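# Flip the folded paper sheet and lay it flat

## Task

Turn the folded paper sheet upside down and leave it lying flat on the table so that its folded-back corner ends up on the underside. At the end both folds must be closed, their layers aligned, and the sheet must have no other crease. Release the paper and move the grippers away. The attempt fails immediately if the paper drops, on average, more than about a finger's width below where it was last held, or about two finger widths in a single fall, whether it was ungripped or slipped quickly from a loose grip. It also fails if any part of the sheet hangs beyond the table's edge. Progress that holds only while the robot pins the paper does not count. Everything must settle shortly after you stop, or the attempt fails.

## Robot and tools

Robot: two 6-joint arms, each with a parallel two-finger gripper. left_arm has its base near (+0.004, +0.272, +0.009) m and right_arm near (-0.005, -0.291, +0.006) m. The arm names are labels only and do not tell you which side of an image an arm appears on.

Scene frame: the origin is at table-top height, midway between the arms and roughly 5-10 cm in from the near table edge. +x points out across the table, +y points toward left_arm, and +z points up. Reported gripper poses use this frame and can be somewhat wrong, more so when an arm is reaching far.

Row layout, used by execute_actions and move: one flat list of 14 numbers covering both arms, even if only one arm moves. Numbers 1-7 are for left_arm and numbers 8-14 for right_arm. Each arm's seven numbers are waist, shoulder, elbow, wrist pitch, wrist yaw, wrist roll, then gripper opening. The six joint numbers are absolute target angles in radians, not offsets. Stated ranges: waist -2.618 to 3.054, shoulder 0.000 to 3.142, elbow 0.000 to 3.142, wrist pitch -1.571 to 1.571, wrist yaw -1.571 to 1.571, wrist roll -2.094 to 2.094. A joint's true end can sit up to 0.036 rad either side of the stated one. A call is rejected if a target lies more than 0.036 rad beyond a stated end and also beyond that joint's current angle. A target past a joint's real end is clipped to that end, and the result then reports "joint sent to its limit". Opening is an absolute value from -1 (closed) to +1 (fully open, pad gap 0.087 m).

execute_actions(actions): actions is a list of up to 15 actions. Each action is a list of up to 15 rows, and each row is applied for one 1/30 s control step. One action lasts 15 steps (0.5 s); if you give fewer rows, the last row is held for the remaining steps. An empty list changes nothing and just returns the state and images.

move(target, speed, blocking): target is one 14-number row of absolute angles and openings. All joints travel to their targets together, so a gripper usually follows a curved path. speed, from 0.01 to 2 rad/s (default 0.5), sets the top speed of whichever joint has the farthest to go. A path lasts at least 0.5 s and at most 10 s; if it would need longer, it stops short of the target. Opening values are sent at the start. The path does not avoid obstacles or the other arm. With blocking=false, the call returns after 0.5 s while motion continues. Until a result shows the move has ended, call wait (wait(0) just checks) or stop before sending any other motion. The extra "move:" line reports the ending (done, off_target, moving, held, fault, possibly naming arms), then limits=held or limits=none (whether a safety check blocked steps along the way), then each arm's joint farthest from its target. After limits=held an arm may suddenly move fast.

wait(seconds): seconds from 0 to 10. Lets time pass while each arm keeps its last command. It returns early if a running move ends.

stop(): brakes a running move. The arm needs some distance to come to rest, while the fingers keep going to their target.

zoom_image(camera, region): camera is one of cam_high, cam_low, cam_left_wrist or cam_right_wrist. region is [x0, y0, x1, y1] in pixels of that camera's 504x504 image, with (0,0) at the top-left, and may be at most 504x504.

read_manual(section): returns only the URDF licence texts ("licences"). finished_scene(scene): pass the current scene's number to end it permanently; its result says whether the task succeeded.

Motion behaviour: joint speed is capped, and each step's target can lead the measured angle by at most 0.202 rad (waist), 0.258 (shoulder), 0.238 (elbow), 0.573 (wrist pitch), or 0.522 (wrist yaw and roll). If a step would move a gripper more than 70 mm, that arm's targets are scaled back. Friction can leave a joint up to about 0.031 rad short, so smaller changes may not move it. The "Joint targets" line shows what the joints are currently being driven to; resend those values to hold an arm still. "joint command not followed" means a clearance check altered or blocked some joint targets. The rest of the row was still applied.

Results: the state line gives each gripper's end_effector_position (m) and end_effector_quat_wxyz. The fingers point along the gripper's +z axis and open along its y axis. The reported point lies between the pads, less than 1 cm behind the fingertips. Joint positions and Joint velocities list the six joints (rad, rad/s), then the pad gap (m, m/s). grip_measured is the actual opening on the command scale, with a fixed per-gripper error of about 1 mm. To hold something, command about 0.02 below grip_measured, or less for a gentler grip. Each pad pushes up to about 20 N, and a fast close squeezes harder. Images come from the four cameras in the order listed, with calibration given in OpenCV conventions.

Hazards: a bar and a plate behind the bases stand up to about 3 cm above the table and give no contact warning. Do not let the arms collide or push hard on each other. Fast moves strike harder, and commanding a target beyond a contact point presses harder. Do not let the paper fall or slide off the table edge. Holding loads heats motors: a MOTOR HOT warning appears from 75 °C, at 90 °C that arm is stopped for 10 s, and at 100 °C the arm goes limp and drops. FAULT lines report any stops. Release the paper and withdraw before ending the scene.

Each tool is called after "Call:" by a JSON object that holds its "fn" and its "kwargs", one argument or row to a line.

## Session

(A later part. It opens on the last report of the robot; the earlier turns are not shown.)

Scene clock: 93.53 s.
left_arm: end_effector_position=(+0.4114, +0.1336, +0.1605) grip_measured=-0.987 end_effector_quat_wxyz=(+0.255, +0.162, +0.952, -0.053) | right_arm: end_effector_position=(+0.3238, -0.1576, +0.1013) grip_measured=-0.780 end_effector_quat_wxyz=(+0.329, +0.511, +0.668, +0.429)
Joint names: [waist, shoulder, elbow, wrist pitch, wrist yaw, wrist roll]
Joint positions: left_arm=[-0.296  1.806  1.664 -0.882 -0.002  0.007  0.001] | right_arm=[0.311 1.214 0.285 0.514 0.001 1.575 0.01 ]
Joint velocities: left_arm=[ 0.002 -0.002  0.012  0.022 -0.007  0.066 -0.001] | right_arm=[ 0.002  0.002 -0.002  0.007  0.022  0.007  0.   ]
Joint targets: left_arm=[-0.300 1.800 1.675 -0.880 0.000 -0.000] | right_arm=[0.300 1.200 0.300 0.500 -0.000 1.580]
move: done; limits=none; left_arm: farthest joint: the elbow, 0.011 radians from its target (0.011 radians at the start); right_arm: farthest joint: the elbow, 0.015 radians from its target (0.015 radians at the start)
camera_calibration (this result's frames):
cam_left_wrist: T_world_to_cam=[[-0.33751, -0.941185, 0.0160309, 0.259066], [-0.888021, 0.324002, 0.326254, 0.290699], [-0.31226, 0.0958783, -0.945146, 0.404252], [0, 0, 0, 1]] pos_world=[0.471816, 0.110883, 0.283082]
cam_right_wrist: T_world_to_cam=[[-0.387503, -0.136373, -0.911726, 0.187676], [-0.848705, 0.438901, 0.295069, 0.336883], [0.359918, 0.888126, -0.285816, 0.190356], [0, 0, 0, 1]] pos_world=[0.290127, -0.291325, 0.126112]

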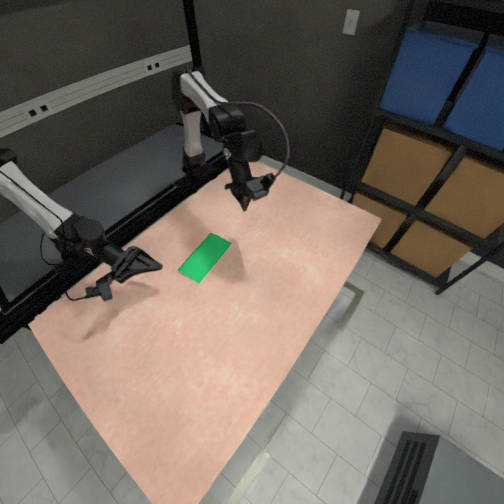

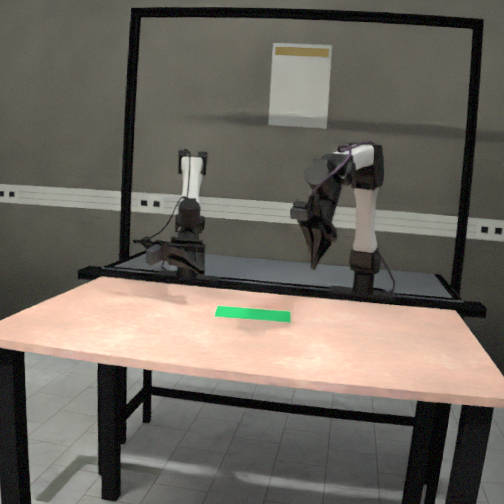

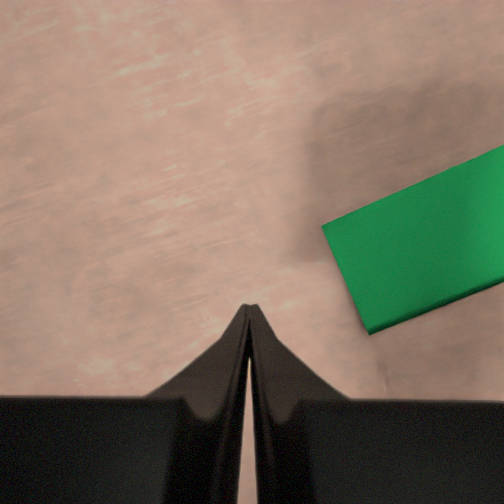

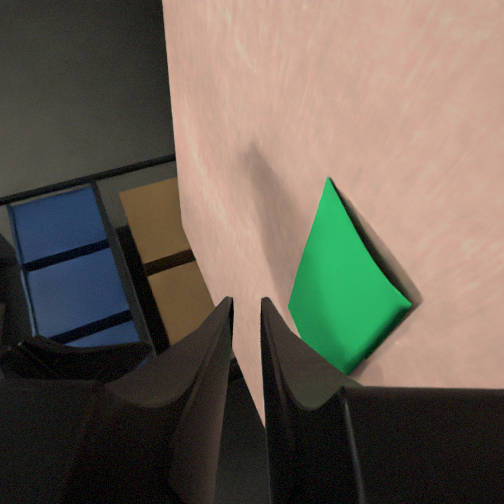

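Call:
{"fn": "move", "kwargs": {
  "target": [-0.74,2.3,2.105,-0.97,0,0,-1,-0.4,1.1,0.5,0.3,0,1.58,-0.78],
  "speed": 0.7
}}

Call:
{"fn": "move", "kwargs": {
  "target": [-0.74,2.47,2.105,-0.97,0,0,-1,-0.4,1.1,0.5,0.3,0,1.58,-0.78],
  "speed": 0.15
}}

Call:
{"fn": "move", "kwargs": {
  "target": [-0.74,2.25,2.105,-0.97,0,0,-1,-0.4,1.1,0.5,0.3,0,1.58,-0.78],
  "speed": 0.3
}}

Call:
{"fn": "move", "kwargs": {
  "target": [-0.2,1.8,1.8,-0.9,0,0,-1,-0.4,1.1,0.5,0.3,0,1.58,-0.78],
  "speed": 0.8
}}

Scene clock: 102.90 s.
left_arm: end_effector_position=(+0.3683, -0.0842, +0.0809) grip_measured=-0.987 end_effector_quat_wxyz=(+0.182, +0.372, +0.906, -0.089) | right_arm: end_effector_position=(+0.3539, -0.4089, +0.1807) grip_measured=-0.780 end_effector_quat_wxyz=(+0.495, +0.683, +0.438, +0.312)
Joint names: [waist, shoulder, elbow, wrist pitch, wrist yaw, wrist roll]
Joint positions: left_arm=[-0.739  2.291  2.087 -0.952 -0.002  0.007  0.001] | right_arm=[-0.39   1.112  0.485  0.313 -0.001  1.575  0.01 ]
Joint velocities: left_arm=[-0.002  0.007  0.002 -0.037  0.051  0.066  0.001] | right_arm=[-0.012  0.002  0.007 -0.007  0.022  0.022  0.   ]
Joint targets: left_arm=[-0.740 2.300 2.105 -0.970 -0.000 0.000] | right_arm=[-0.400 1.100 0.500 0.300 -0.000 1.580]
move: done; limits=none; left_arm: farthest joint: the elbow, 0.018 radians from its target (0.441 radians at the start); right_arm: farthest joint: the elbow, 0.015 radians from its target (0.215 radians at the start)
camera_calibration (this result's frames):
cam_left_wrist: T_world_to_cam=[[-0.708552, -0.70528, 0.0231159, 0.19676], [-0.627342, 0.644575, 0.436995, 0.270985], [-0.323104, 0.295132, -0.899167, 0.3535], [0, 0, 0, 1]] pos_world=[0.423633, -0.140228, 0.194888]
cam_right_wrist: T_world_to_cam=[[-0.297096, 0.0969767, -0.94991, 0.307817], [-0.391564, 0.89496, 0.213833, 0.488706], [0.870869, 0.435479, -0.227916, 0.049086], [0, 0, 0, 1]] pos_world=[0.240063, -0.488599, 0.199085]

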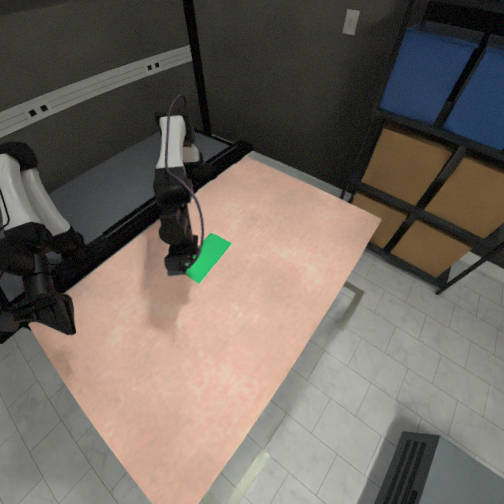

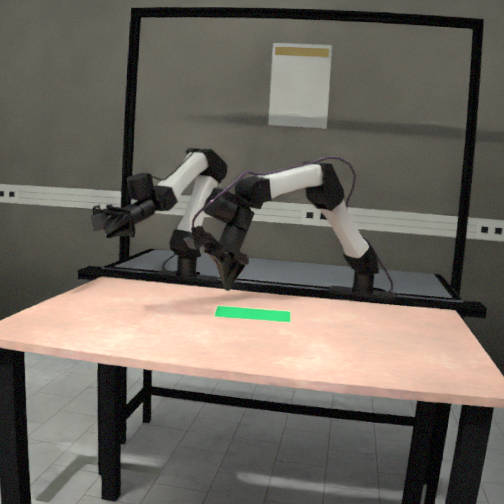

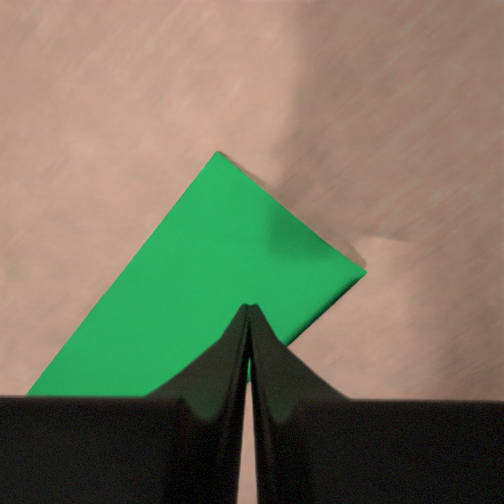

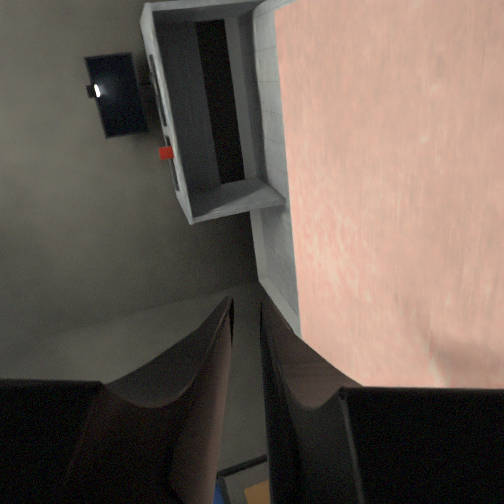

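Scene clock: 104.37 s.
left_arm: end_effector_position=(+0.3614, -0.0799, +0.0197) grip_measured=-0.987 end_effector_quat_wxyz=(+0.124, +0.377, +0.915, -0.066) | right_arm: end_effector_position=(+0.3539, -0.4089, +0.1807) grip_measured=-0.780 end_effector_quat_wxyz=(+0.495, +0.683, +0.438, +0.312)
Joint names: [waist, shoulder, elbow, wrist pitch, wrist yaw, wrist roll]
Joint positions: left_arm=[-0.739  2.424  2.099 -0.957 -0.002  0.007  0.001] | right_arm=[-0.39   1.112  0.485  0.313 -0.001  1.575  0.01 ]
Joint velocities: left_arm=[-0.007 -0.022 -0.002  0.037 -0.037 -0.037 -0.001] | right_arm=[ 0.017 -0.012  0.012  0.007  0.022  0.007 -0.001]
Joint targets: left_arm=[-0.740 2.470 2.105 -0.970 -0.000 0.000] | right_arm=[-0.400 1.100 0.500 0.300 0.000 1.580]
move: off_target (left_arm); limits=none; left_arm: farthest joint: the shoulder, 0.046 radians from its target (0.179 radians at the start); right_arm: farthest joint: the elbow, 0.015 radians from its target (0.015 radians at the start)
camera_calibration (this result's frames):
cam_left_wrist: T_world_to_cam=[[-0.709154, -0.704639, 0.0241758, 0.196488], [-0.580729, 0.603207, 0.546713, 0.268357], [-0.399819, 0.373664, -0.836971, 0.327788], [0, 0, 0, 1]] pos_world=[0.426238, -0.145904, 0.122884]
cam_right_wrist: T_world_to_cam=[[-0.297096, 0.0969767, -0.94991, 0.307817], [-0.391564, 0.89496, 0.213833, 0.488706], [0.870869, 0.435479, -0.227916, 0.049086], [0, 0, 0, 1]] pos_world=[0.240063, -0.488599, 0.199085]

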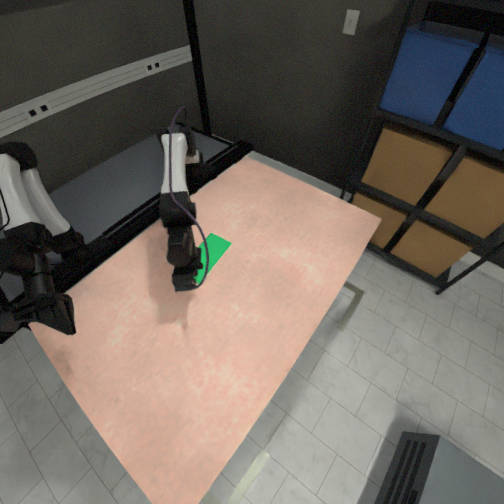

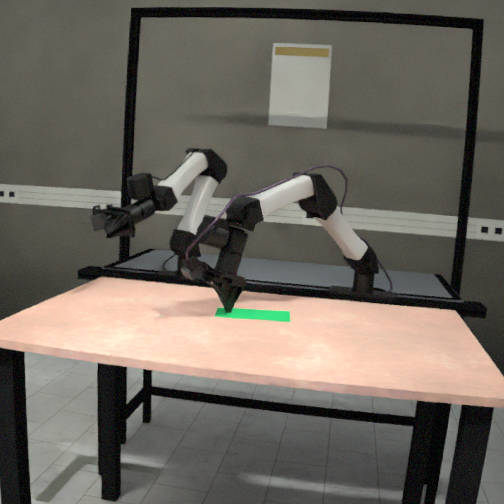

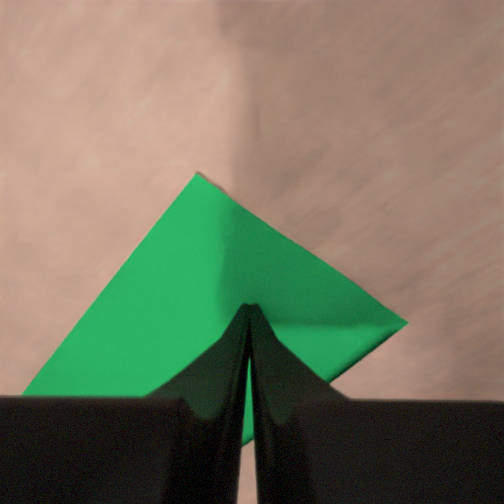

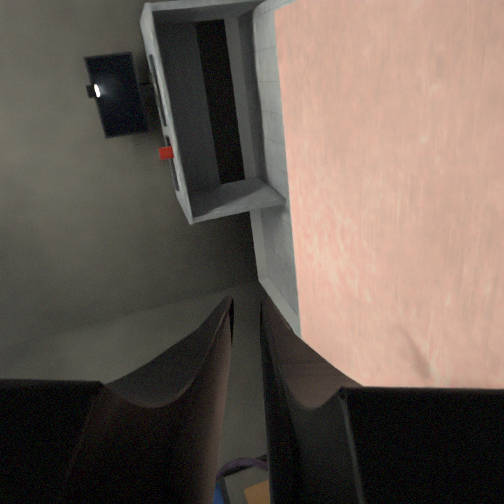

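Scene clock: 105.33 s.
left_arm: end_effector_position=(+0.3703, -0.0854, +0.0982) grip_measured=-0.987 end_effector_quat_wxyz=(+0.197, +0.371, +0.903, -0.095) | right_arm: end_effector_position=(+0.3538, -0.4089, +0.1806) grip_measured=-0.780 end_effector_quat_wxyz=(+0.494, +0.683, +0.438, +0.312)
Joint names: [waist, shoulder, elbow, wrist pitch, wrist yaw, wrist roll]
Joint positions: left_arm=[-0.739  2.262  2.099 -0.958 -0.002  0.007  0.001] | right_arm=[-0.39   1.112  0.485  0.313 -0.001  1.575  0.01 ]
Joint velocities: left_arm=[-0.017  0.002 -0.002 -0.022  0.081 -0.037  0.001] | right_arm=[-0.027 -0.012 -0.022 -0.051 -0.022 -0.007  0.   ]
Joint targets: left_arm=[-0.740 2.250 2.105 -0.970 -0.000 0.000] | right_arm=[-0.400 1.100 0.500 0.300 -0.000 1.580]
move: done; limits=none; left_arm: farthest joint: the shoulder, 0.012 radians from its target (0.174 radians at the start); right_arm: farthest joint: the elbow, 0.015 radians from its target (0.015 radians at the start)
camera_calibration (this result's frames):
cam_left_wrist: T_world_to_cam=[[-0.708369, -0.705472, 0.0228448, 0.196851], [-0.638427, 0.654181, 0.405534, 0.273503], [-0.301037, 0.272683, -0.913794, 0.361392], [0, 0, 0, 1]] pos_world=[0.422848, -0.138594, 0.214826]
cam_right_wrist: T_world_to_cam=[[-0.297424, 0.0971305, -0.949792, 0.30788], [-0.391486, 0.894927, 0.214112, 0.488613], [0.870792, 0.435512, -0.228147, 0.0491669], [0, 0, 0, 1]] pos_world=[0.240042, -0.48859, 0.199021]

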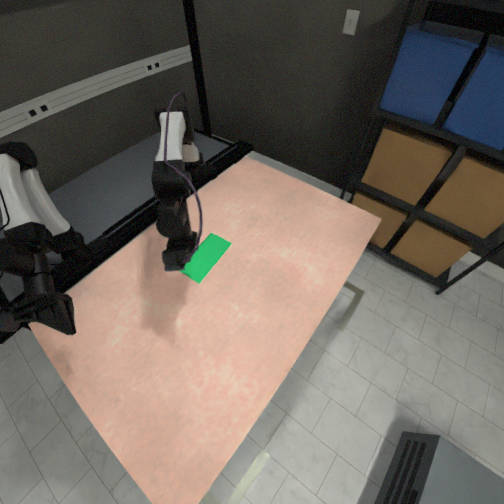

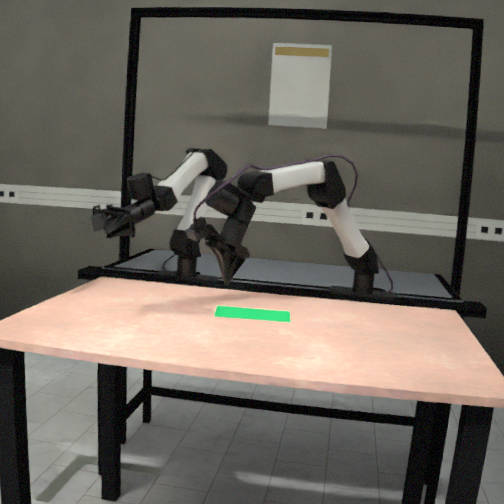

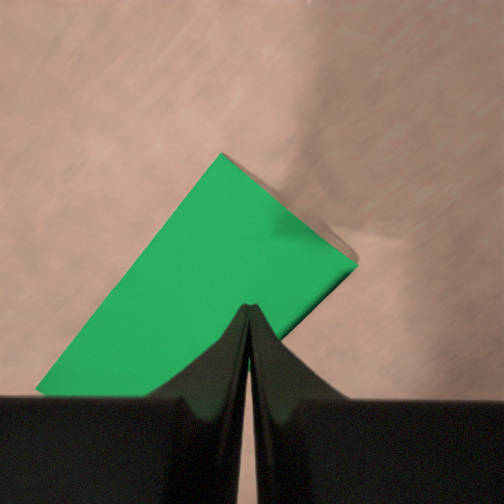

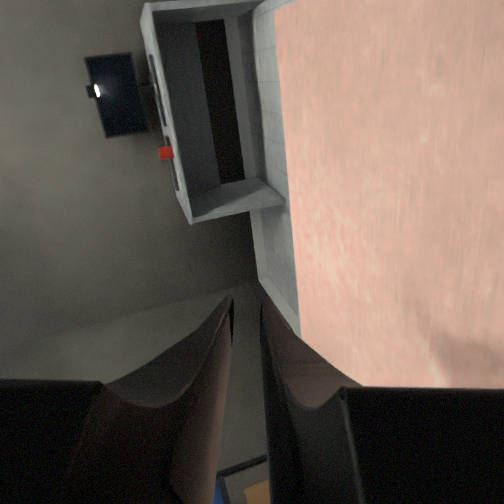

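Scene clock: 106.67 s.
left_arm: end_effector_position=(+0.4467, +0.1722, +0.2066) grip_measured=-0.987 end_effector_quat_wxyz=(+0.311, +0.110, +0.943, -0.044) | right_arm: end_effector_position=(+0.3538, -0.4089, +0.1806) grip_measured=-0.780 end_effector_quat_wxyz=(+0.494, +0.683, +0.438, +0.312)
Joint names: [waist, shoulder, elbow, wrist pitch, wrist yaw, wrist roll]
Joint positions: left_arm=[-0.192  1.814  1.816 -0.911 -0.003  0.007  0.001] | right_arm=[-0.39   1.112  0.485  0.313 -0.001  1.575  0.01 ]
Joint velocities: left_arm=[-0.022 -0.002 -0.007 -0.037 -0.051 -0.066 -0.002] | right_arm=[ 0.002  0.012  0.017 -0.066 -0.066 -0.007 -0.   ]
Joint targets: left_arm=[-0.200 1.800 1.800 -0.900 0.000 0.000] | right_arm=[-0.400 1.100 0.500 0.300 0.000 1.580]
move: done; limits=none; left_arm: farthest joint: the elbow, 0.016 radians from its target (0.299 radians at the start); right_arm: farthest joint: the elbow, 0.015 radians from its target (0.015 radians at the start)
camera_calibration (this result's frames):
cam_left_wrist: T_world_to_cam=[[-0.236046, -0.97167, 0.0117756, 0.267327], [-0.947707, 0.232869, 0.218227, 0.359236], [-0.214787, 0.0403518, -0.975827, 0.427524], [0, 0, 0, 1]] pos_world=[0.495378, 0.158847, 0.335646]
cam_right_wrist: T_world_to_cam=[[-0.297424, 0.0971305, -0.949792, 0.30788], [-0.391486, 0.894927, 0.214112, 0.488613], [0.870792, 0.435512, -0.228147, 0.0491669], [0, 0, 0, 1]] pos_world=[0.240042, -0.48859, 0.199021]

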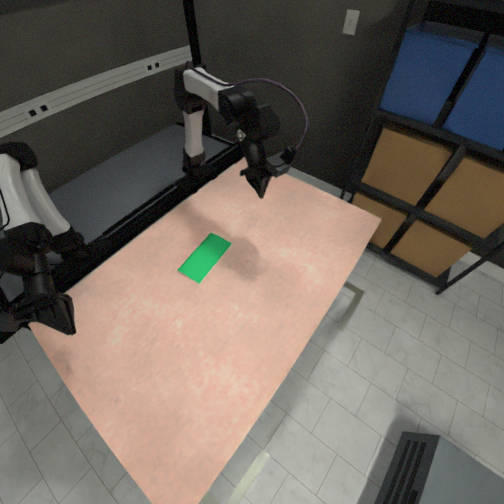

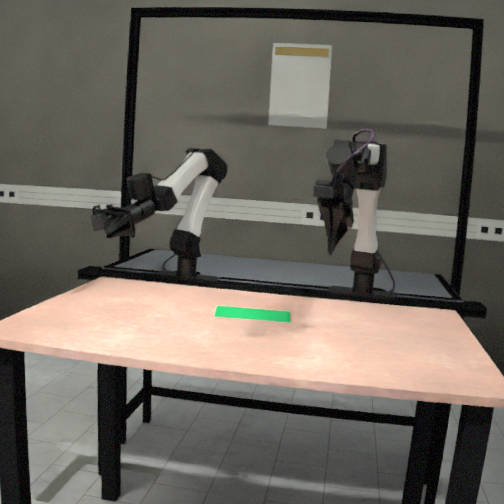

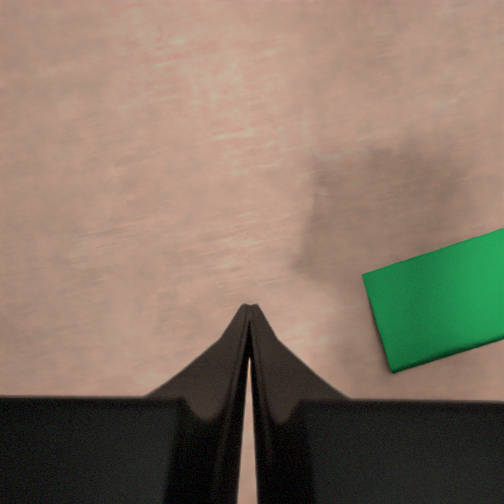

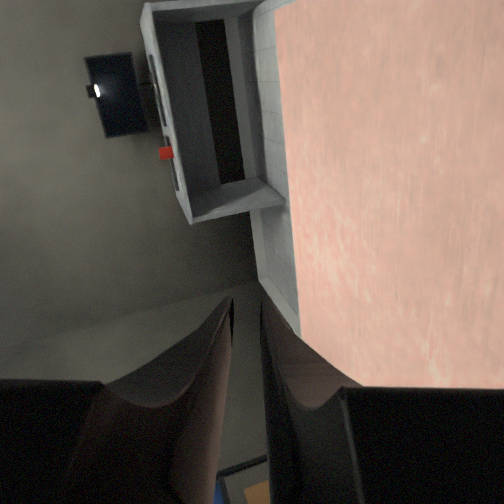

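Call:
{"fn": "finished_scene", "kwargs": {
  "scene": 2
}}

The scene is finished: the task was done.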